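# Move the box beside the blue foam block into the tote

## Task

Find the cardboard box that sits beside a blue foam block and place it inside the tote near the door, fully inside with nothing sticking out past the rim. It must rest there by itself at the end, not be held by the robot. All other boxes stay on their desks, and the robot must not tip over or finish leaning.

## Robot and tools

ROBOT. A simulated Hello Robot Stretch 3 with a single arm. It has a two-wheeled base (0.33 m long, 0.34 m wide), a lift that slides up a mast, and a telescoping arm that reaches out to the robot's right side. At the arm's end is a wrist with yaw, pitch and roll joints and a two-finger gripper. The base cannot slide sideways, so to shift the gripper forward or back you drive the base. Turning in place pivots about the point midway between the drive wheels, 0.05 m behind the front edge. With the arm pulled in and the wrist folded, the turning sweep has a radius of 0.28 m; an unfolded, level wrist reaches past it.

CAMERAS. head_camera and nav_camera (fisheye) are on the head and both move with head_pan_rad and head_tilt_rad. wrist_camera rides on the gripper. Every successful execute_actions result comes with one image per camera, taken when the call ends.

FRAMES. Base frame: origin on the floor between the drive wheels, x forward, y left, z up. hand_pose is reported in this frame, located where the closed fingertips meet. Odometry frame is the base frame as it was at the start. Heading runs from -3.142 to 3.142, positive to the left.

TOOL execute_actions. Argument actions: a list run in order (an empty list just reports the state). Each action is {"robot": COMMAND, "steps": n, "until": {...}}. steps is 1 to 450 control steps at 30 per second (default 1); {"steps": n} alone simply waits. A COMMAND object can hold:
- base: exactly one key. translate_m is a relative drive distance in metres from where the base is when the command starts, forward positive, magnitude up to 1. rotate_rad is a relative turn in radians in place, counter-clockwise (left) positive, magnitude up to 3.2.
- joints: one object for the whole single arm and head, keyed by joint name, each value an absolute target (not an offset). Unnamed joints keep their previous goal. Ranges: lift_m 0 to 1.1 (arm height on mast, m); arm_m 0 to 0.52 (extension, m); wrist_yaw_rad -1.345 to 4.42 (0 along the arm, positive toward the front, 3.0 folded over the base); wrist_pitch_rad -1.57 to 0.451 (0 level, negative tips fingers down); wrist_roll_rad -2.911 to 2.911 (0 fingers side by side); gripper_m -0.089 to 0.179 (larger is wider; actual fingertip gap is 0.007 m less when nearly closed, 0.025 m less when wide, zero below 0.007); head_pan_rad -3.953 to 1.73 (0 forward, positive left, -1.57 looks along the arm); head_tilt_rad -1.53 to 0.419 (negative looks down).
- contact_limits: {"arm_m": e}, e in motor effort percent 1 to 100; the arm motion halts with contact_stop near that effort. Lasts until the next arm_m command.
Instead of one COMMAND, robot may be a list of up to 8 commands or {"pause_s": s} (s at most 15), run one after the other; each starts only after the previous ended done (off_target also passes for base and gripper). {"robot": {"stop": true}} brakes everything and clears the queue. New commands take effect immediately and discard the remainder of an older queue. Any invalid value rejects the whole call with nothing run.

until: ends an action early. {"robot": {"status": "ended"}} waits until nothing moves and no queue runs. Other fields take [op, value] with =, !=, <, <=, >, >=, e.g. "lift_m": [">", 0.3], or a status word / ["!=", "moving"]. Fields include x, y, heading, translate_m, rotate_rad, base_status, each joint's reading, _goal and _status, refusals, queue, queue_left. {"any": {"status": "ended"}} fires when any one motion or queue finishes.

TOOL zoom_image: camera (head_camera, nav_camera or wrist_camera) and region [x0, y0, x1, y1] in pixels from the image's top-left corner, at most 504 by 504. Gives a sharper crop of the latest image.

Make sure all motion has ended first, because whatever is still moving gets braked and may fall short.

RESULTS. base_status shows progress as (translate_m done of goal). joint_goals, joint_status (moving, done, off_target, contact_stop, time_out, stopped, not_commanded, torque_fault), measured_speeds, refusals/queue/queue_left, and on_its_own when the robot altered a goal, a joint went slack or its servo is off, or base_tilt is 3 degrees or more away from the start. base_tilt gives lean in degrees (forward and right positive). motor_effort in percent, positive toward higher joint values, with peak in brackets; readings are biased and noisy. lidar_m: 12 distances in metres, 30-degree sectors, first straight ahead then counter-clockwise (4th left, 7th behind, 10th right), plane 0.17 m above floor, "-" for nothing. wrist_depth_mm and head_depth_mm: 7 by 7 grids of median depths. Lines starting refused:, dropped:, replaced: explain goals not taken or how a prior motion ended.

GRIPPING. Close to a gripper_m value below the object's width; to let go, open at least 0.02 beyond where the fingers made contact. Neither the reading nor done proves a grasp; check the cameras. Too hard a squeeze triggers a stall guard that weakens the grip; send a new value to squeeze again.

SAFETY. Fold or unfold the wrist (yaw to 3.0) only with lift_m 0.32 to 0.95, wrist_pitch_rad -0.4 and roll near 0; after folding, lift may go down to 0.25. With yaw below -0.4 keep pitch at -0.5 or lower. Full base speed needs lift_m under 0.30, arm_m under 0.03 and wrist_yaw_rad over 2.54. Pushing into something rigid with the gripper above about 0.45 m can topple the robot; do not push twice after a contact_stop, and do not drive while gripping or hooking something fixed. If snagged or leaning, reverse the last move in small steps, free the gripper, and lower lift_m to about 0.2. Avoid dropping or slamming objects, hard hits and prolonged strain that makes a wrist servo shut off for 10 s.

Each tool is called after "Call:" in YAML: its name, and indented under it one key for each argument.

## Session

Call:
execute_actions:
  actions: []

Scene clock: 0.00 s.
robot.base_odometry: x=+0.000 y=+0.000 heading=+0.000 (m, m, rad; robot's odometry frame)
robot.turned_by_wheels: +0.000 (rad since the last result)
robot.turned_by_imu: +0.000 (rad since the last result)
robot.base_tilt: forward=+1.7 right=+0.3 (deg)
robot.lidar_m: 0.99 0.76 0.75 0.80 1.56 1.51 1.29 1.00 0.98 1.04 1.52 1.83
robot.head_depth_mm: 2001 2137 2180 2172 1747 2168 1844 / 1987 2258 1837 1859 1804 1911 1868 / 1999 1529 1486 1504 1509 1534 1546 / 1976 1238 1249 1261 1272 1275 1292 / 1743 1069 1075 1082 1091 1104 1108 / 960 942 948 953 954 962 969 / 836 838 846 849 854 853 857
robot.base_status: not_commanded
robot.joint_positions: lift_m=+0.444 arm_m=-0.002 wrist_yaw_rad=+2.983 wrist_pitch_rad=-0.557 wrist_roll_rad=+0.009 gripper_m=+0.037 head_pan_rad=+0.015 head_tilt_rad=+0.000
robot.joint_goals: lift_m=+0.444 arm_m=-0.002 wrist_yaw_rad=+2.983 wrist_pitch_rad=-0.557 wrist_roll_rad=+0.009 gripper_m=+0.037 head_pan_rad=+0.015 head_tilt_rad=+0.000
robot.joint_status: lift_m=not_commanded arm_m=not_commanded wrist_yaw_rad=not_commanded wrist_pitch_rad=not_commanded wrist_roll_rad=not_commanded gripper_m=not_commanded head_pan_rad=not_commanded head_tilt_rad=not_commanded
robot.measured_speeds: translate_m=+0.000 rotate_rad=+0.000 lift_m=+0.000 arm_m=+0.000 wrist_yaw_rad=+0.000 wrist_pitch_rad=+0.000 wrist_roll_rad=+0.000 head_pan_rad=+0.000 head_tilt_rad=+0.000
robot: refusals=0 queue=idle queue_left=0
robot.motor_effort: left_wheel=-1 right_wheel=+0 lift_m=+21 arm_m=+1 wrist_yaw_rad=+0 wrist_pitch_rad=+4 wrist_roll_rad=+0 gripper_m=+0 head_pan_rad=+0 head_tilt_rad=+2 (%)
robot.hand_pose: x=+0.0112 y=+0.0593 z=+0.4270 quat_wxyz=(+0.249, +0.696, +0.139, +0.659) (m; robot's base frame)
robot.wrist_depth_mm: - - - 812 720 659 602 / - - - 922 788 717 640 / - - - - 887 768 704 / 853 880 897 902 904 832 754 / 742 744 770 764 747 760 751 / 640 646 - 644 650 655 655 / 558 569 - 590 557 578 579
pictures: head_camera (sideways: a quarter turn clockwise sets it upright), nav_camera (sideways: a quarter turn counterclockwise sets it upright), wrist_camera
Images, in order (width x height): head_camera 896x504, nav_camera 672x504, wrist_camera 644x364.

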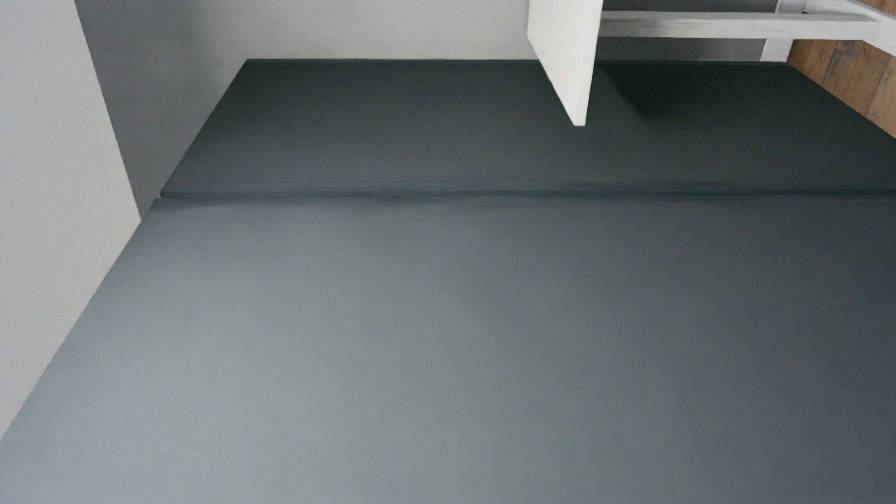

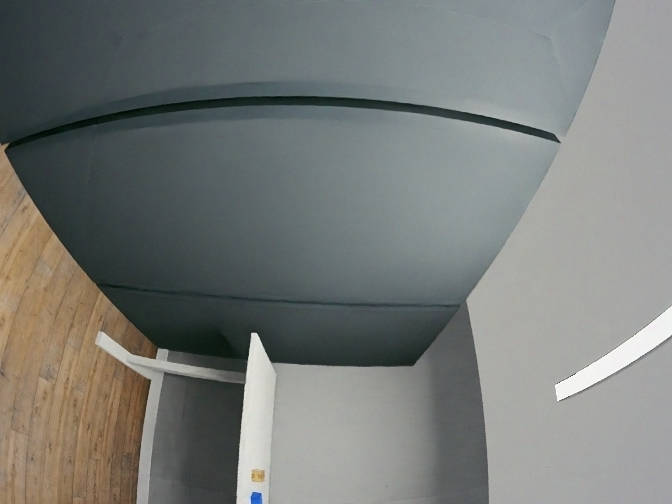

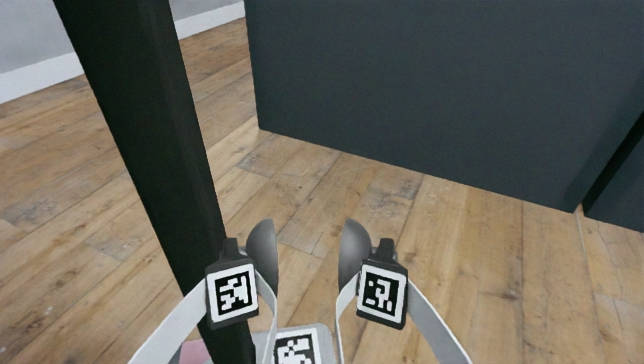

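Call:
execute_actions:
  actions:
    - {"robot":{"joints":{"head_pan_rad":-0.7,"head_tilt_rad":-0.35,"lift_m":0.28,"wrist_pitch_rad":-0.4}},"steps":100,"until":{"robot":{"status":"ended"}}}

Scene clock: 45.73 s.
robot.base_odometry: x=+0.000 y=+0.000 heading=+0.000 (m, m, rad; robot's odometry frame)
robot.turned_by_wheels: +0.000 (rad since the last result)
robot.turned_by_imu: -0.001 (rad since the last result)
robot.base_tilt: forward=+1.7 right=+0.3 (deg)
robot.lidar_m: 0.99 0.77 0.75 0.80 1.56 1.51 1.29 1.00 0.98 1.04 1.52 1.83
robot.head_depth_mm: 1964 2104 2067 2248 2186 1740 1380 / 1949 2066 2119 2406 2223 1728 1391 / 1931 2052 2145 2411 2323 1747 1388 / 1889 2029 2114 2392 2327 1730 1387 / 1892 2033 2136 2390 2329 1750 1388 / 1864 2008 1908 2324 2348 1761 1384 / 1860 2005 1894 2246 2132 1746 1390
robot.base_status: not_commanded
robot.joint_positions: lift_m=+0.281 arm_m=-0.002 wrist_yaw_rad=+2.983 wrist_pitch_rad=-0.420 wrist_roll_rad=+0.009 gripper_m=+0.037 head_pan_rad=-0.693 head_tilt_rad=-0.345
robot.joint_goals: lift_m=+0.280 arm_m=-0.002 wrist_yaw_rad=+2.983 wrist_pitch_rad=-0.400 wrist_roll_rad=+0.009 gripper_m=+0.037 head_pan_rad=-0.700 head_tilt_rad=-0.350
robot.joint_status: lift_m=done arm_m=not_commanded wrist_yaw_rad=not_commanded wrist_pitch_rad=done wrist_roll_rad=not_commanded gripper_m=not_commanded head_pan_rad=done head_tilt_rad=done
robot.measured_speeds: translate_m=+0.000 rotate_rad=+0.000 lift_m=+0.000 arm_m=+0.000 wrist_yaw_rad=+0.000 wrist_pitch_rad=+0.000 wrist_roll_rad=+0.000 head_pan_rad=+0.000 head_tilt_rad=+0.000
robot: refusals=0 queue=done queue_left=0
robot.motor_effort: left_wheel=-1(0) right_wheel=+0(0) lift_m=+11(23) arm_m=+0(0) wrist_yaw_rad=+0(0) wrist_pitch_rad=+6(6) wrist_roll_rad=+0(0) gripper_m=+0(0) head_pan_rad=-3(35) head_tilt_rad=-1(19) (%)
robot.hand_pose: x=+0.0143 y=+0.0784 z=+0.2929 quat_wxyz=(+0.203, +0.704, +0.091, +0.675) (m; robot's base frame)
robot.wrist_depth_mm: - - - 812 713 647 585 / - - - 849 773 678 633 / - - - 932 807 739 652 / 794 - 820 793 806 753 707 / 632 640 655 634 644 647 650 / 524 529 - 530 538 533 527 / 453 - - 451 441 461 455
pictures: head_camera (sideways: a quarter turn clockwise sets it upright), nav_camera (sideways: a quarter turn counterclockwise sets it upright), wrist_camera
Images, in order (width x height): head_camera 896x504, nav_camera 672x504, wrist_camera 644x364.

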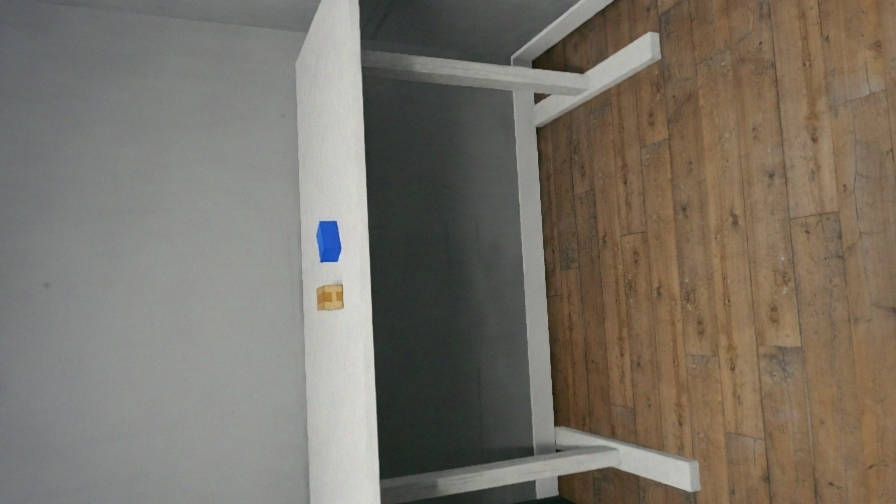

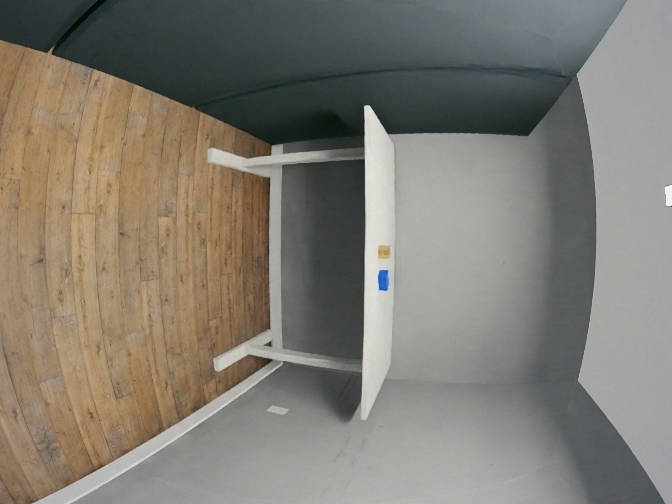

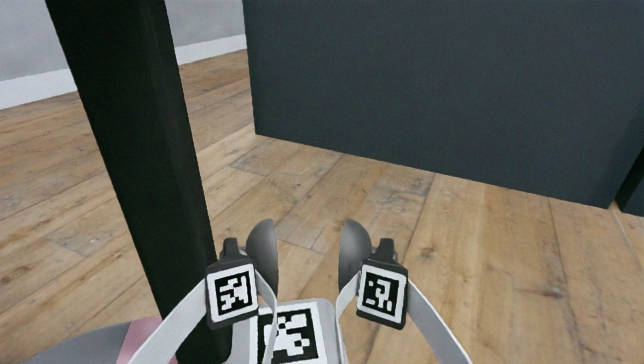

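Call:
execute_actions:
  actions:
    - {"robot":[{"base":{"rotate_rad":-0.60},"joints":{"head_pan_rad":1.0,"head_tilt_rad":-0.45}},{"base":{"translate_m":0.95},"joints":{"head_pan_rad":1.72}}],"steps":450,"until":{"robot":{"translate_m":[">",0.9],"queue_left":["=",0]}}}
    - {"robot":{"joints":{"lift_m":0.93}},"steps":100,"until":{"robot":{"base_status":["!=","moving"]}}}
    - {"robot":{"base":{"rotate_rad":1.585}},"steps":200,"until":{"robot":{"base_status":["!=","moving"]}}}

Call:
execute_actions:
  actions:
    - {"robot":{"joints":{"wrist_yaw_rad":0,"head_pan_rad":-1.57,"head_tilt_rad":-0.55}},"steps":200,"until":{"robot":{"wrist_yaw_rad":["<",1.6]}}}
    - {"robot":{"joints":{"gripper_m":0.14,"lift_m":1.0}},"steps":200,"until":{"robot":{"status":"ended"}}}

Scene clock: 82.27 s.
robot.base_odometry: x=+0.784 y=-0.536 heading=+0.985 (m, m, rad; robot's odometry frame)
robot.turned_by_wheels: +0.985 (rad since the last result)
robot.turned_by_imu: +0.972 (rad since the last result)
robot.base_tilt: forward=+1.7 right=+0.3 (deg)
robot.lidar_m: 0.74 0.77 1.07 2.46 1.38 1.02 0.98 1.03 1.10 1.27 0.95 0.77
robot.head_depth_mm: 2017 2202 2462 2617 2014 1581 1282 / 2058 2228 2438 2598 2008 1569 1287 / 2087 2244 2481 2679 2021 1590 1300 / 2108 2308 2529 2658 2032 1583 1302 / 2128 2355 2586 2696 2022 1594 1302 / 2195 2374 2542 2592 2032 1646 - / 2024 2082 - - - - -
robot.base_status: done (rotate_rad +1.5848 of +1.5850)
robot.joint_positions: lift_m=+0.773 arm_m=-0.002 wrist_yaw_rad=+2.983 wrist_pitch_rad=-0.419 wrist_roll_rad=+0.009 gripper_m=+0.037 head_pan_rad=+1.713 head_tilt_rad=-0.445
robot.joint_goals: lift_m=+0.930 arm_m=-0.002 wrist_yaw_rad=+2.983 wrist_pitch_rad=-0.400 wrist_roll_rad=+0.009 gripper_m=+0.037 head_pan_rad=+1.720 head_tilt_rad=-0.450
robot.joint_status: lift_m=moving arm_m=not_commanded wrist_yaw_rad=not_commanded wrist_pitch_rad=done wrist_roll_rad=not_commanded gripper_m=not_commanded head_pan_rad=done head_tilt_rad=done
robot.measured_speeds: translate_m=+0.000 rotate_rad=+0.000 lift_m=+0.110 arm_m=+0.000 wrist_yaw_rad=+0.000 wrist_pitch_rad=+0.000 wrist_roll_rad=+0.000 head_pan_rad=+0.000 head_tilt_rad=+0.000
robot: refusals=0 queue=done queue_left=0
robot.motor_effort: left_wheel=-4(10) right_wheel=+6(11) lift_m=+31(33) arm_m=+0(0) wrist_yaw_rad=+1(0) wrist_pitch_rad=+6(6) wrist_roll_rad=+0(0) gripper_m=+0(0) head_pan_rad=+2(33) head_tilt_rad=-1(10) (%)
robot.hand_pose: x=+0.0143 y=+0.0785 z=+0.7856 quat_wxyz=(+0.202, +0.704, +0.091, +0.675) (m; robot's base frame)
robot.wrist_depth_mm: - - - - - - 753 / - - - - - - 767 / - - - - - - 782 / - - - - - - 787 / - - - - - - 800 / - - - - - - 809 / 979 982 987 - 972 997 808
pictures: head_camera (sideways: a quarter turn clockwise sets it upright), nav_camera (sideways: a quarter turn counterclockwise sets it upright), wrist_camera
Images, in order (width x height): head_camera 896x504, nav_camera 672x504, wrist_camera 644x364.

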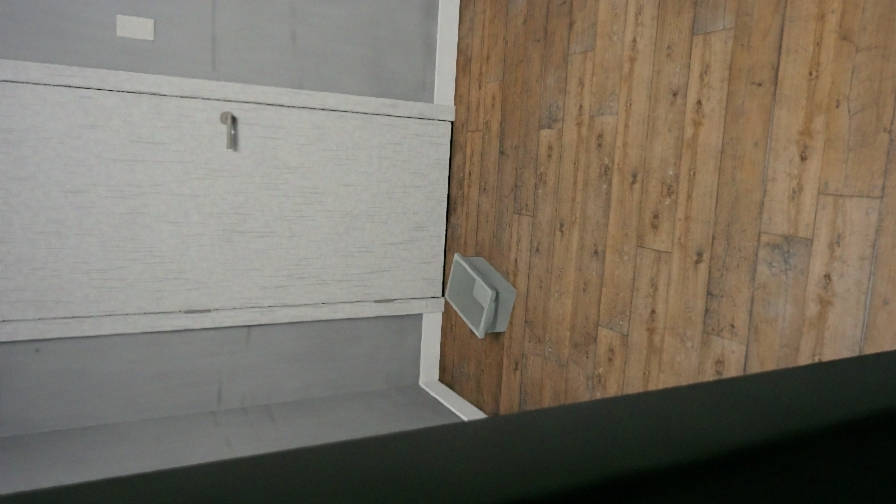

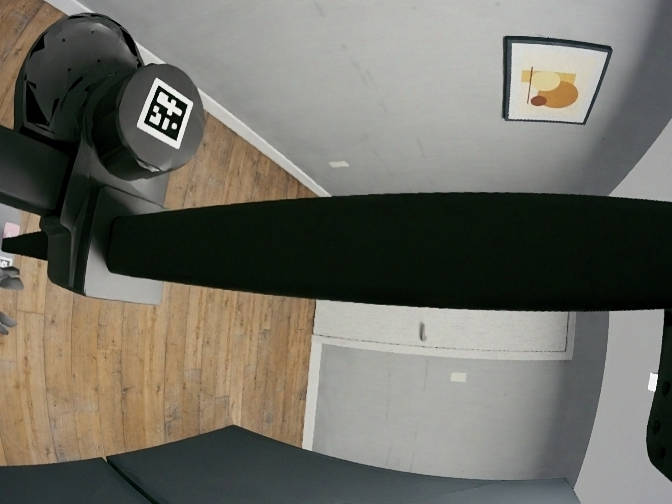

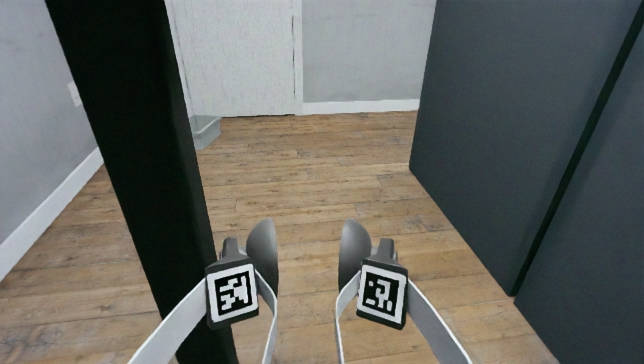

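Scene clock: 84.90 s.
robot.base_odometry: x=+0.784 y=-0.536 heading=+0.985 (m, m, rad; robot's odometry frame)
robot.turned_by_wheels: +0.000 (rad since the last result)
robot.turned_by_imu: -0.001 (rad since the last result)
robot.base_tilt: forward=+1.7 right=+0.3 (deg)
robot.lidar_m: 0.74 0.77 1.07 2.45 1.38 1.02 0.98 1.02 1.10 1.28 0.95 0.77
robot.head_depth_mm: 1050 1166 892 665 - - - / 1060 1163 894 655 - - - / 1061 1171 897 684 - - - / 1054 1167 903 657 1702 1425 1226 / 1059 1178 911 633 1683 1457 1231 / 1061 1177 913 631 1700 1481 1232 / 1066 1179 915 634 1682 1356 1231
robot.base_status: done (rotate_rad +1.5848 of +1.5850)
robot.joint_positions: lift_m=+0.999 arm_m=-0.002 wrist_yaw_rad=+0.003 wrist_pitch_rad=-0.419 wrist_roll_rad=+0.009 gripper_m=+0.140 head_pan_rad=-1.563 head_tilt_rad=-0.543
robot.joint_goals: lift_m=+1.000 arm_m=-0.002 wrist_yaw_rad=+0.000 wrist_pitch_rad=-0.400 wrist_roll_rad=+0.009 gripper_m=+0.140 head_pan_rad=-1.570 head_tilt_rad=-0.550
robot.joint_status: lift_m=done arm_m=not_commanded wrist_yaw_rad=done wrist_pitch_rad=done wrist_roll_rad=not_commanded gripper_m=done head_pan_rad=done head_tilt_rad=done
robot.measured_speeds: translate_m=+0.000 rotate_rad=+0.000 lift_m=+0.000 arm_m=+0.000 wrist_yaw_rad=+0.000 wrist_pitch_rad=+0.000 wrist_roll_rad=+0.000 head_pan_rad=+0.000 head_tilt_rad=+0.000
robot: refusals=0 queue=done queue_left=0
robot.motor_effort: left_wheel=-4(4) right_wheel=+5(5) lift_m=+30(30) arm_m=+0(0) wrist_yaw_rad=-3(4) wrist_pitch_rad=+6(6) wrist_roll_rad=+0(0) gripper_m=+1(90) head_pan_rad=-4(35) head_tilt_rad=-2(13) (%)
robot.hand_pose: x=-0.0209 y=-0.3672 z=+1.0118 quat_wxyz=(+0.689, +0.148, -0.694, -0.147) (m; robot's base frame)
robot.wrist_depth_mm: 930 959 938 955 919 921 958 / 705 705 731 742 744 759 790 / 466 461 473 442 452 489 496 / 347 349 352 352 355 360 364 / 308 306 310 311 312 310 316 / 929 - - - - - 945 / 920 - - - - - -
pictures: head_camera (sideways: a quarter turn clockwise sets it upright), nav_camera (sideways: a quarter turn counterclockwise sets it upright), wrist_camera
Images, in order (width x height): head_camera 896x504, nav_camera 672x504, wrist_camera 644x364.

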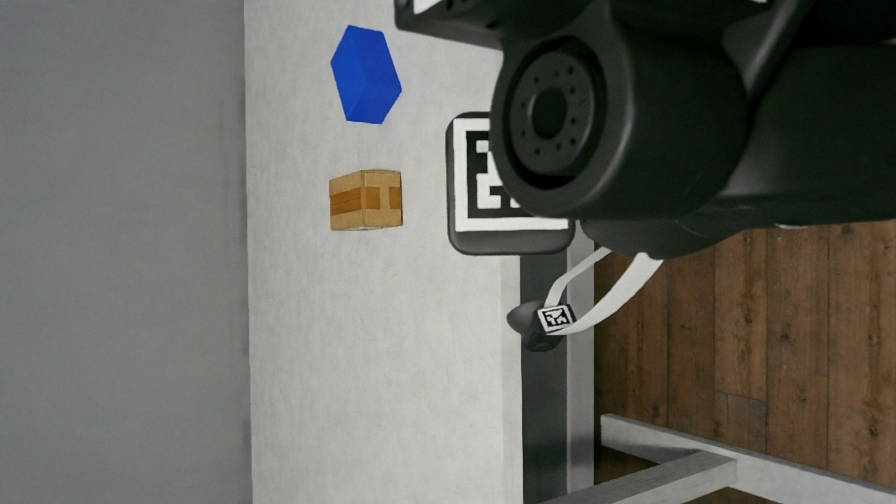

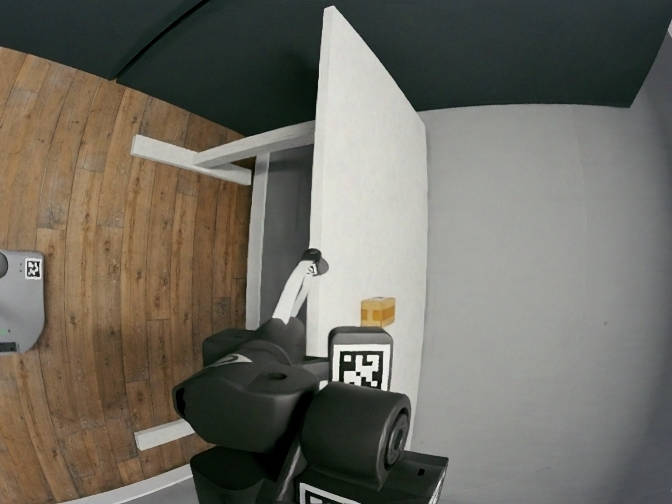

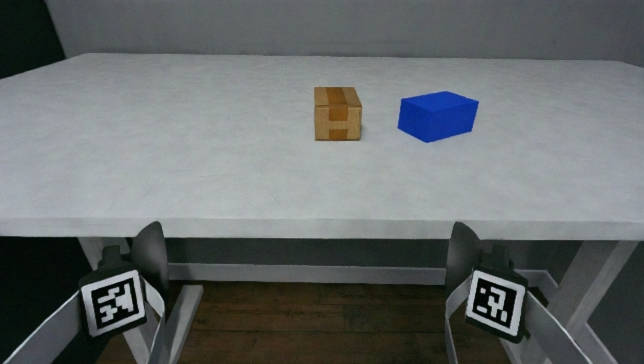

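Call:
execute_actions:
  actions:
    - {"robot":{"base":{"translate_m":-0.024},"joints":{"arm_m":0.25,"lift_m":0.968,"gripper_m":0.115}},"steps":200,"until":{"robot":{"status":"ended"}}}

Scene clock: 99.47 s.
robot.base_odometry: x=+0.771 y=-0.556 heading=+0.985 (m, m, rad; robot's odometry frame)
robot.turned_by_wheels: +0.000 (rad since the last result)
robot.turned_by_imu: -0.001 (rad since the last result)
robot.base_tilt: forward=+1.7 right=+0.3 (deg)
robot.lidar_m: 0.77 0.80 1.11 2.45 1.35 0.99 0.96 1.00 1.08 1.27 0.96 0.79
robot.head_depth_mm: 1052 1168 - 586 1693 1457 1219 / 1057 1168 - 576 1690 1459 1227 / 1055 1168 - 576 1683 1467 1231 / 1056 1171 933 591 1689 1477 1234 / 1061 1177 905 631 1698 1460 1235 / 1066 1178 913 632 1684 1464 1231 / 1066 1185 918 637 1665 1357 1237
robot.base_status: done (translate_m -0.0240 of -0.0240)
robot.joint_positions: lift_m=+0.969 arm_m=+0.250 wrist_yaw_rad=+0.001 wrist_pitch_rad=-0.419 wrist_roll_rad=+0.009 gripper_m=+0.115 head_pan_rad=-1.563 head_tilt_rad=-0.543
robot.joint_goals: lift_m=+0.968 arm_m=+0.250 wrist_yaw_rad=+0.000 wrist_pitch_rad=-0.400 wrist_roll_rad=+0.009 gripper_m=+0.115 head_pan_rad=-1.570 head_tilt_rad=-0.550
robot.joint_status: lift_m=done arm_m=done wrist_yaw_rad=done wrist_pitch_rad=done wrist_roll_rad=not_commanded gripper_m=done head_pan_rad=done head_tilt_rad=done
robot.measured_speeds: translate_m=+0.000 rotate_rad=+0.000 lift_m=+0.000 arm_m=+0.000 wrist_yaw_rad=+0.000 wrist_pitch_rad=+0.000 wrist_roll_rad=+0.000 head_pan_rad=+0.000 head_tilt_rad=+0.000
robot: refusals=0 queue=done queue_left=0
robot.motor_effort: left_wheel=-4(9) right_wheel=+5(8) lift_m=+11(32) arm_m=+5(5) wrist_yaw_rad=-2(3) wrist_pitch_rad=+6(6) wrist_roll_rad=+0(0) gripper_m=+0(86) head_pan_rad=-3(3) head_tilt_rad=-2(2) (%)
robot.hand_pose: x=-0.0212 y=-0.6190 z=+0.9811 quat_wxyz=(+0.689, +0.147, -0.694, -0.148) (m; robot's base frame)
robot.wrist_depth_mm: 718 721 712 704 708 715 723 / 576 596 595 610 608 628 652 / 384 385 393 394 401 406 410 / 286 286 290 197 295 216 272 / 228 235 232 200 236 215 237 / 190 197 193 193 193 195 197 / 167 159 164 165 165 161 167
pictures: head_camera (sideways: a quarter turn clockwise sets it upright), nav_camera (sideways: a quarter turn counterclockwise sets it upright), wrist_camera
Images, in order (width x height): head_camera 896x504, nav_camera 672x504, wrist_camera 644x364.

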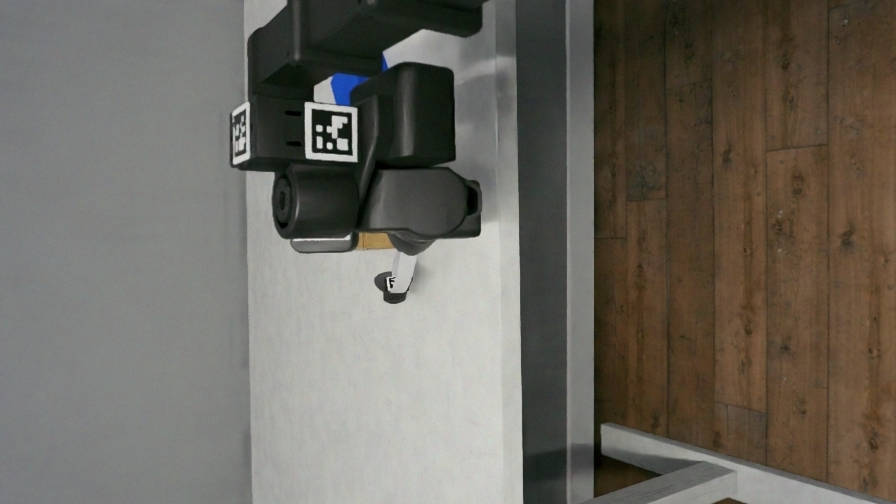

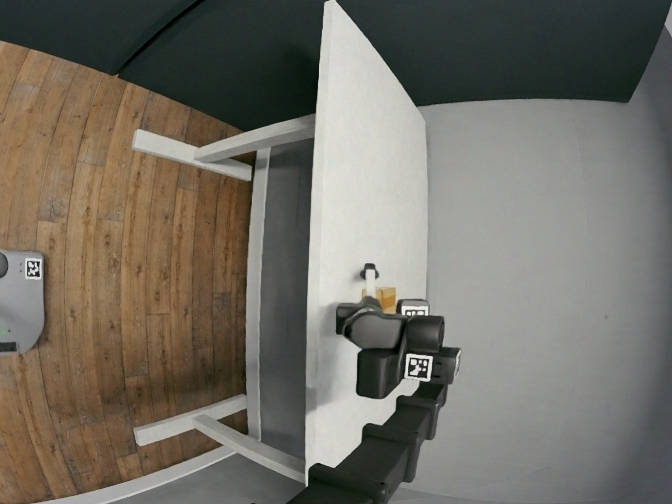

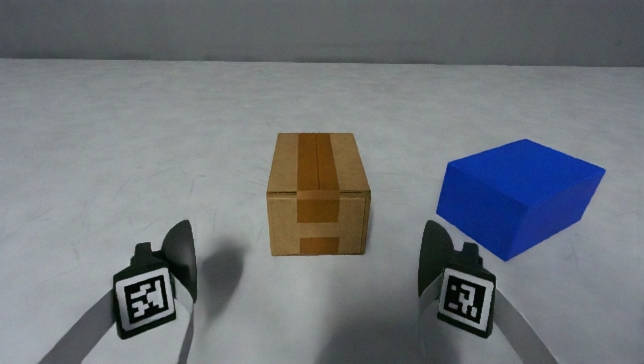

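Call:
execute_actions:
  actions:
    - {"robot":{"joints":{"lift_m":0.955,"gripper_m":0.11}},"steps":8}
    - {"robot":{"joints":{"arm_m":0.34}},"steps":200,"until":{"robot":{"status":"ended"}}}

Scene clock: 113.03 s.
robot.base_odometry: x=+0.771 y=-0.556 heading=+0.985 (m, m, rad; robot's odometry frame)
robot.turned_by_wheels: +0.000 (rad since the last result)
robot.turned_by_imu: -0.001 (rad since the last result)
robot.base_tilt: forward=+1.7 right=+0.3 (deg)
robot.lidar_m: 0.77 0.80 1.10 2.46 1.35 0.99 0.96 1.00 1.08 1.28 0.96 0.80
robot.head_depth_mm: 1053 1164 - 586 1671 1445 1218 / 1057 1153 - 623 1686 1449 1218 / 1055 1160 - 600 1687 1457 1224 / 1061 1175 906 615 1695 1460 1228 / 1056 1174 908 630 1706 1461 1226 / 1062 1176 907 631 1687 1477 1231 / 1056 1178 913 635 1651 1359 1230
robot.base_status: done (translate_m -0.0240 of -0.0240)
robot.joint_positions: lift_m=+0.956 arm_m=+0.340 wrist_yaw_rad=+0.001 wrist_pitch_rad=-0.419 wrist_roll_rad=+0.009 gripper_m=+0.110 head_pan_rad=-1.563 head_tilt_rad=-0.543
robot.joint_goals: lift_m=+0.955 arm_m=+0.340 wrist_yaw_rad=+0.000 wrist_pitch_rad=-0.400 wrist_roll_rad=+0.009 gripper_m=+0.110 head_pan_rad=-1.570 head_tilt_rad=-0.550
robot.joint_status: lift_m=done arm_m=done wrist_yaw_rad=done wrist_pitch_rad=done wrist_roll_rad=not_commanded gripper_m=done head_pan_rad=done head_tilt_rad=done
robot.measured_speeds: translate_m=+0.000 rotate_rad=+0.000 lift_m=+0.000 arm_m=+0.000 wrist_yaw_rad=+0.000 wrist_pitch_rad=+0.000 wrist_roll_rad=+0.000 head_pan_rad=+0.000 head_tilt_rad=+0.000
robot: refusals=0 queue=done queue_left=0
robot.motor_effort: left_wheel=-4(4) right_wheel=+5(5) lift_m=+11(11) arm_m=+5(4) wrist_yaw_rad=-1(1) wrist_pitch_rad=+6(6) wrist_roll_rad=+0(0) gripper_m=+0(33) head_pan_rad=-4(3) head_tilt_rad=-2(2) (%)
robot.hand_pose: x=-0.0212 y=-0.7089 z=+0.9681 quat_wxyz=(+0.689, +0.147, -0.694, -0.148) (m; robot's base frame)
robot.wrist_depth_mm: 630 636 630 632 625 625 623 / 521 534 543 554 562 571 581 / 348 350 358 360 365 372 373 / 262 263 264 171 270 270 276 / 208 209 202 135 214 213 146 / 174 - 120 113 113 154 130 / 153 145 111 107 116 147 130
pictures: head_camera (sideways: a quarter turn clockwise sets it upright), nav_camera (sideways: a quarter turn counterclockwise sets it upright), wrist_camera
Images, in order (width x height): head_camera 896x504, nav_camera 672x504, wrist_camera 644x364.

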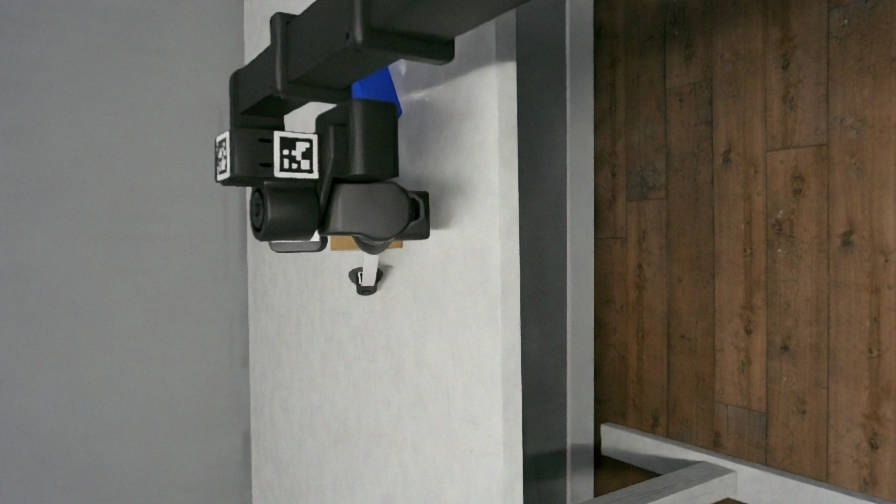

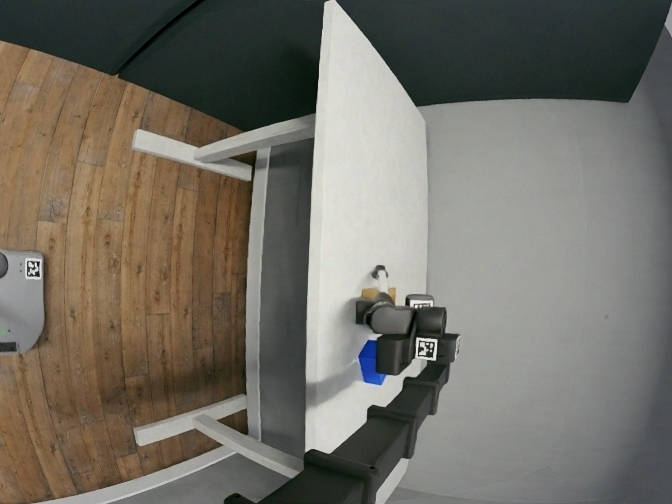

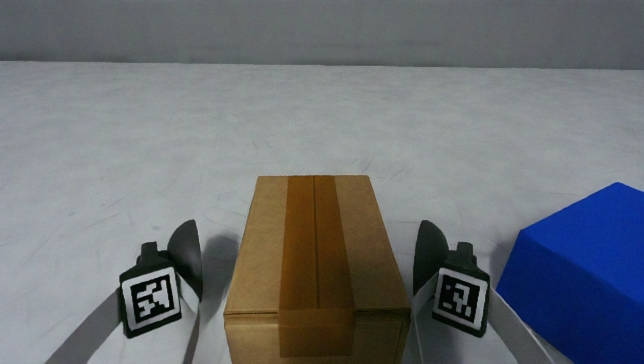

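Call:
execute_actions:
  actions:
    - {"robot":[{"joints":{"gripper_m":0.022}},{"joints":{"lift_m":0.985}}],"steps":200,"until":{"robot":{"status":"ended"}}}

Scene clock: 170.30 s.
robot.base_odometry: x=+0.771 y=-0.556 heading=+0.985 (m, m, rad; robot's odometry frame)
robot.turned_by_wheels: +0.000 (rad since the last result)
robot.turned_by_imu: -0.001 (rad since the last result)
robot.base_tilt: forward=+1.7 right=+0.3 (deg)
robot.lidar_m: 0.77 0.80 1.11 2.46 1.35 0.99 0.96 1.00 1.09 1.27 0.96 0.79
robot.head_depth_mm: 1055 1152 - 610 1696 1461 1223 / 1059 1132 723 623 1685 1448 1220 / 1061 1140 - 626 1685 1457 1225 / 1055 1160 904 627 1673 1462 1234 / 1055 1169 907 630 1695 1461 1233 / 1062 1180 907 632 1704 1472 1234 / 1065 1182 911 635 1673 1359 1234
robot.base_status: done (translate_m -0.0240 of -0.0240)
robot.joint_positions: lift_m=+0.984 arm_m=+0.340 wrist_yaw_rad=+0.001 wrist_pitch_rad=-0.421 wrist_roll_rad=+0.009 gripper_m=+0.027 head_pan_rad=-1.563 head_tilt_rad=-0.543
robot.joint_goals: lift_m=+0.985 arm_m=+0.340 wrist_yaw_rad=+0.000 wrist_pitch_rad=-0.400 wrist_roll_rad=+0.009 gripper_m=+0.026 head_pan_rad=-1.570 head_tilt_rad=-0.550
robot.joint_status: lift_m=done arm_m=done wrist_yaw_rad=done wrist_pitch_rad=done wrist_roll_rad=not_commanded gripper_m=done head_pan_rad=done head_tilt_rad=done
robot.measured_speeds: translate_m=+0.000 rotate_rad=+0.000 lift_m=+0.000 arm_m=+0.000 wrist_yaw_rad=+0.000 wrist_pitch_rad=+0.000 wrist_roll_rad=+0.000 head_pan_rad=+0.000 head_tilt_rad=+0.000
robot: refusals=0 queue=done queue_left=0
robot.motor_effort: left_wheel=-4(4) right_wheel=+5(5) lift_m=+31(33) arm_m=+5(5) wrist_yaw_rad=-2(2) wrist_pitch_rad=+7(7) wrist_roll_rad=+0(0) gripper_m=-31(100) head_pan_rad=-3(4) head_tilt_rad=-2(2) (%)
robot.hand_pose: x=-0.0212 y=-0.7087 z=+0.9964 quat_wxyz=(+0.689, +0.148, -0.694, -0.148) (m; robot's base frame)
robot.wrist_depth_mm: 633 631 625 628 626 621 621 / 621 637 666 656 656 651 650 / 420 428 427 434 436 439 448 / 314 315 316 323 322 329 330 / 249 253 235 140 257 257 190 / 209 213 113 114 114 162 157 / 184 174 111 108 174 161 138
pictures: head_camera (sideways: a quarter turn clockwise sets it upright), nav_camera (sideways: a quarter turn counterclockwise sets it upright), wrist_camera
Images, in order (width x height): head_camera 896x504, nav_camera 672x504, wrist_camera 644x364.

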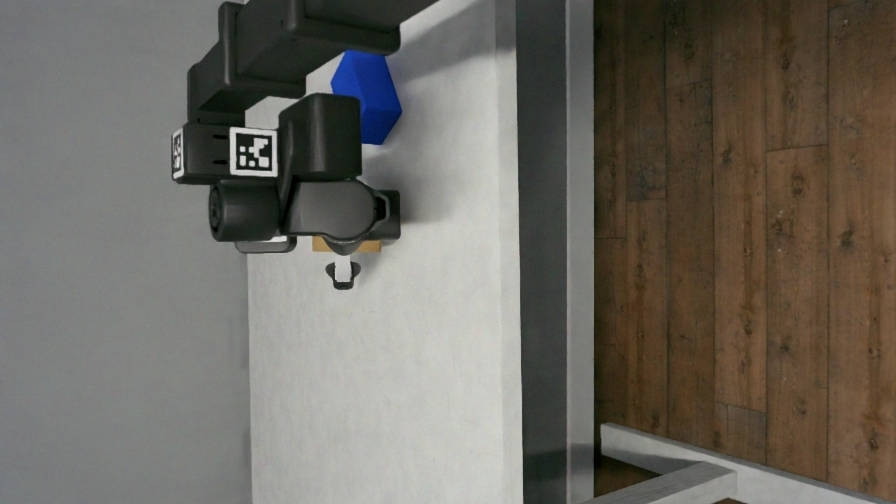

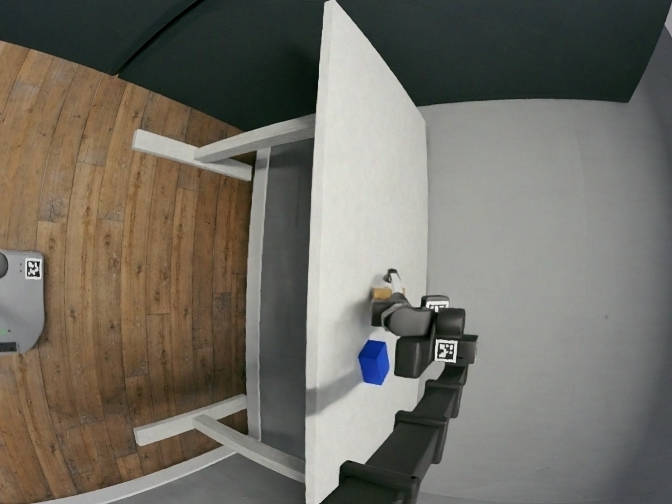

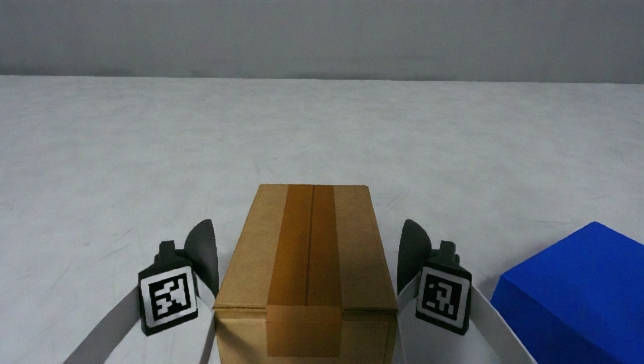

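Call:
zoom_image:
  camera: "wrist_camera"
  region: [130, 160, 490, 364]

Region (130, 160, 490, 364) of wrist_camera's 644x364 image, scaled by 1.400; it fills the top 286 rows of this view, and the rest is white.

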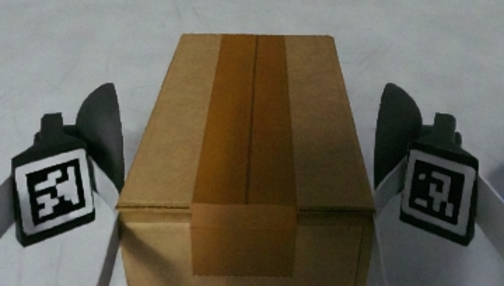

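Call:
execute_actions:
  actions:
    - {"robot":[{"joints":{"lift_m":0.957}},{"joints":{"gripper_m":0.11}},{"joints":{"lift_m":1.058}}],"steps":200,"until":{"robot":{"lift_m":[">",1.01]}}}
    - {"robot":{"joints":{"arm_m":0.425}},"steps":60,"until":{"robot":{"lift_m":[">",1.045]}}}
    - {"robot":{"joints":{"wrist_pitch_rad":-0.9}},"steps":100,"until":{"robot":{"status":"ended"}}}

Scene clock: 202.03 s.
robot.base_odometry: x=+0.771 y=-0.556 heading=+0.985 (m, m, rad; robot's odometry frame)
robot.turned_by_wheels: +0.000 (rad since the last result)
robot.turned_by_imu: -0.003 (rad since the last result)
robot.base_tilt: forward=+1.7 right=+0.3 (deg)
robot.lidar_m: 0.77 0.80 1.10 2.46 1.34 0.99 0.96 1.00 1.08 1.28 0.96 0.79
robot.head_depth_mm: 1022 1184 887 620 1667 1451 1223 / 1032 1186 892 624 1689 1457 1228 / 1026 - 892 627 1699 1457 1222 / 1046 1162 824 627 1694 1456 1224 / 1061 1172 909 634 1682 1468 1228 / 1064 1171 911 632 1700 1470 1231 / 1065 1175 911 634 1682 1360 1224
robot.base_status: done (translate_m -0.0240 of -0.0240)
robot.joint_positions: lift_m=+1.057 arm_m=+0.425 wrist_yaw_rad=+0.001 wrist_pitch_rad=-0.905 wrist_roll_rad=+0.009 gripper_m=+0.110 head_pan_rad=-1.563 head_tilt_rad=-0.543
robot.joint_goals: lift_m=+1.058 arm_m=+0.425 wrist_yaw_rad=+0.000 wrist_pitch_rad=-0.900 wrist_roll_rad=+0.009 gripper_m=+0.110 head_pan_rad=-1.570 head_tilt_rad=-0.550
robot.joint_status: lift_m=done arm_m=done wrist_yaw_rad=done wrist_pitch_rad=done wrist_roll_rad=not_commanded gripper_m=done head_pan_rad=done head_tilt_rad=done
robot.measured_speeds: translate_m=+0.000 rotate_rad=+0.000 lift_m=+0.000 arm_m=+0.000 wrist_yaw_rad=+0.000 wrist_pitch_rad=+0.000 wrist_roll_rad=+0.000 head_pan_rad=+0.000 head_tilt_rad=+0.000
robot: refusals=0 queue=done queue_left=0
robot.motor_effort: left_wheel=-4(4) right_wheel=+5(5) lift_m=+30(32) arm_m=+4(5) wrist_yaw_rad=-1(2) wrist_pitch_rad=+2(8) wrist_roll_rad=+0(0) gripper_m=+0(86) head_pan_rad=-4(3) head_tilt_rad=-2(2) (%)
robot.hand_pose: x=-0.0214 y=-0.7089 z=+0.9796 quat_wxyz=(+0.633, +0.308, -0.638, -0.311) (m; robot's base frame)
robot.wrist_depth_mm: 304 307 308 312 315 319 322 / 271 269 273 275 277 282 284 / 243 245 246 247 251 251 255 / 219 221 222 224 227 227 230 / 201 203 200 152 208 207 160 / 185 - 162 140 186 151 146 / 175 170 133 130 174 171 139
pictures: head_camera (sideways: a quarter turn clockwise sets it upright), nav_camera (sideways: a quarter turn counterclockwise sets it upright), wrist_camera
Images, in order (width x height): head_camera 896x504, nav_camera 672x504, wrist_camera 644x364.

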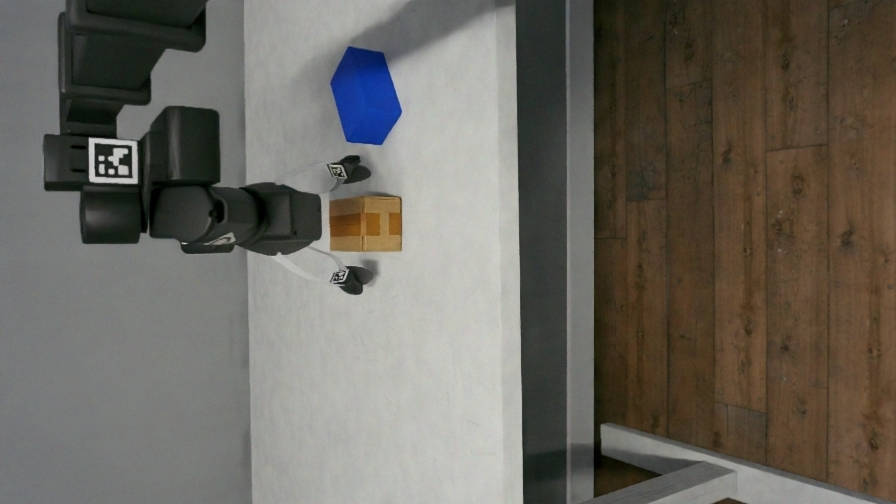

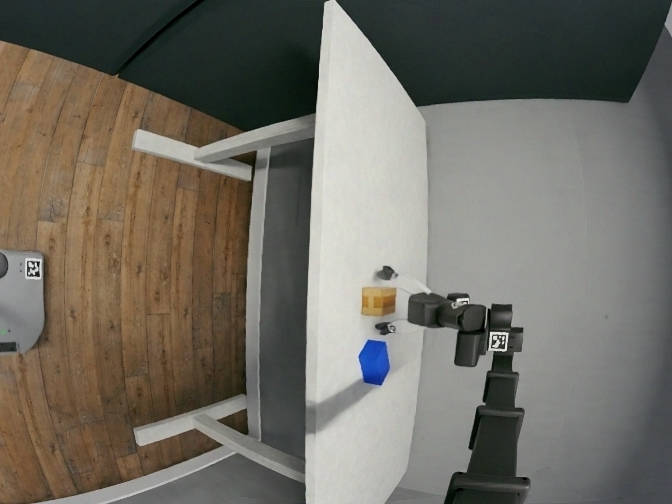

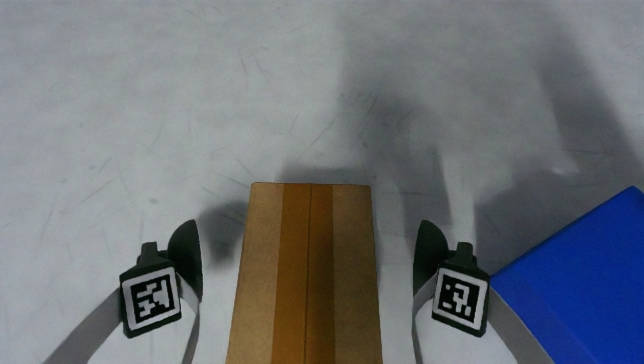

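Call:
execute_actions:
  actions:
    - {"robot":[{"joints":{"lift_m":1.042,"arm_m":0.42}},{"joints":{"gripper_m":0.022}},{"joints":{"lift_m":1.075}}],"steps":200,"until":{"robot":{"status":"ended"}}}

Scene clock: 221.23 s.
robot.base_odometry: x=+0.771 y=-0.556 heading=+0.985 (m, m, rad; robot's odometry frame)
robot.turned_by_wheels: +0.000 (rad since the last result)
robot.turned_by_imu: -0.001 (rad since the last result)
robot.base_tilt: forward=+1.6 right=+0.3 (deg)
robot.lidar_m: 0.77 0.80 1.11 2.46 1.35 0.99 0.96 1.00 1.09 1.28 0.96 0.80
robot.head_depth_mm: - 1175 891 622 1687 1452 1220 / 1022 1194 891 622 1678 1456 1224 / 1012 1200 819 627 1691 1457 1232 / 1034 1173 803 629 1689 1459 1228 / 1056 1170 904 629 1711 1464 1228 / 1064 1181 913 633 1693 1478 1235 / 1059 1176 918 632 1664 1362 1238
robot.base_status: done (translate_m -0.0240 of -0.0240)
robot.joint_positions: lift_m=+1.074 arm_m=+0.420 wrist_yaw_rad=+0.001 wrist_pitch_rad=-0.911 wrist_roll_rad=+0.009 gripper_m=+0.026 head_pan_rad=-1.563 head_tilt_rad=-0.543
robot.joint_goals: lift_m=+1.075 arm_m=+0.420 wrist_yaw_rad=+0.000 wrist_pitch_rad=-0.900 wrist_roll_rad=+0.009 gripper_m=+0.025 head_pan_rad=-1.570 head_tilt_rad=-0.550
robot.joint_status: lift_m=done arm_m=done wrist_yaw_rad=done wrist_pitch_rad=done wrist_roll_rad=not_commanded gripper_m=done head_pan_rad=done head_tilt_rad=done
robot.measured_speeds: translate_m=+0.000 rotate_rad=+0.000 lift_m=+0.000 arm_m=+0.000 wrist_yaw_rad=+0.000 wrist_pitch_rad=+0.000 wrist_roll_rad=+0.000 head_pan_rad=+0.000 head_tilt_rad=+0.000
robot: refusals=0 queue=done queue_left=0
robot.motor_effort: left_wheel=-3(4) right_wheel=+4(5) lift_m=+31(32) arm_m=-2(5) wrist_yaw_rad=-2(2) wrist_pitch_rad=+3(4) wrist_roll_rad=+0(0) gripper_m=-22(100) head_pan_rad=-3(3) head_tilt_rad=-2(2) (%)
robot.hand_pose: x=-0.0214 y=-0.7033 z=+0.9959 quat_wxyz=(+0.633, +0.310, -0.637, -0.312) (m; robot's base frame)
robot.wrist_depth_mm: 327 327 333 338 338 343 346 / 290 291 296 296 301 304 306 / 262 263 265 267 269 271 274 / 236 239 236 152 243 245 248 / 218 219 143 139 224 225 177 / 202 202 127 128 132 168 163 / 186 187 122 119 186 172 153
pictures: head_camera (sideways: a quarter turn clockwise sets it upright), nav_camera (sideways: a quarter turn counterclockwise sets it upright), wrist_camera
Images, in order (width x height): head_camera 896x504, nav_camera 672x504, wrist_camera 644x364.

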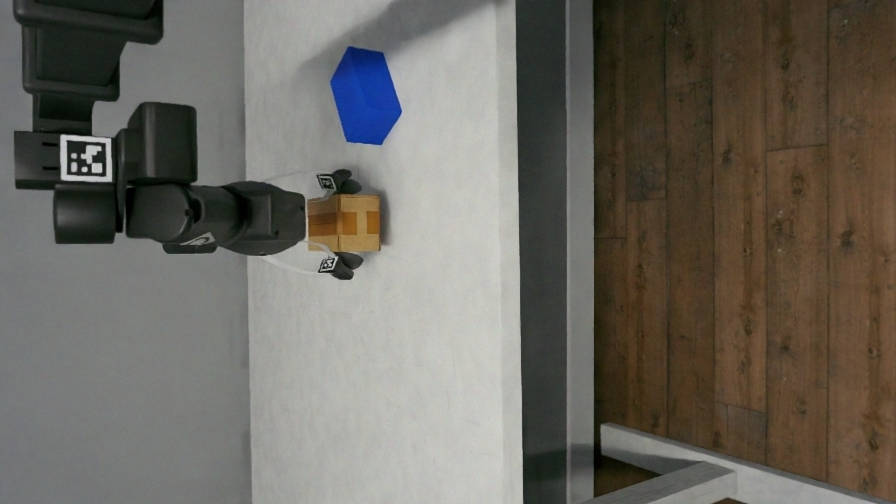

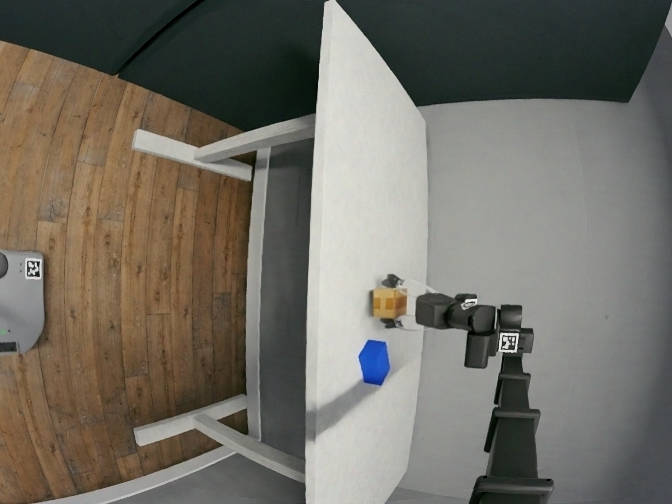

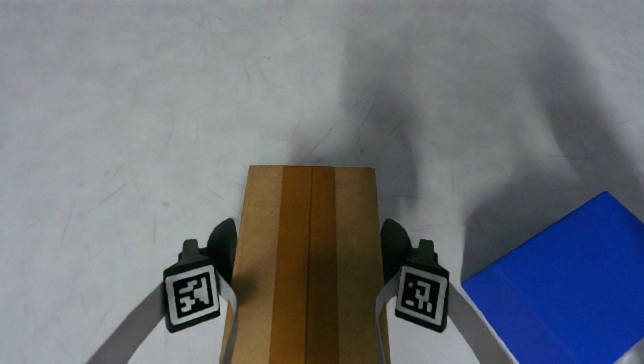

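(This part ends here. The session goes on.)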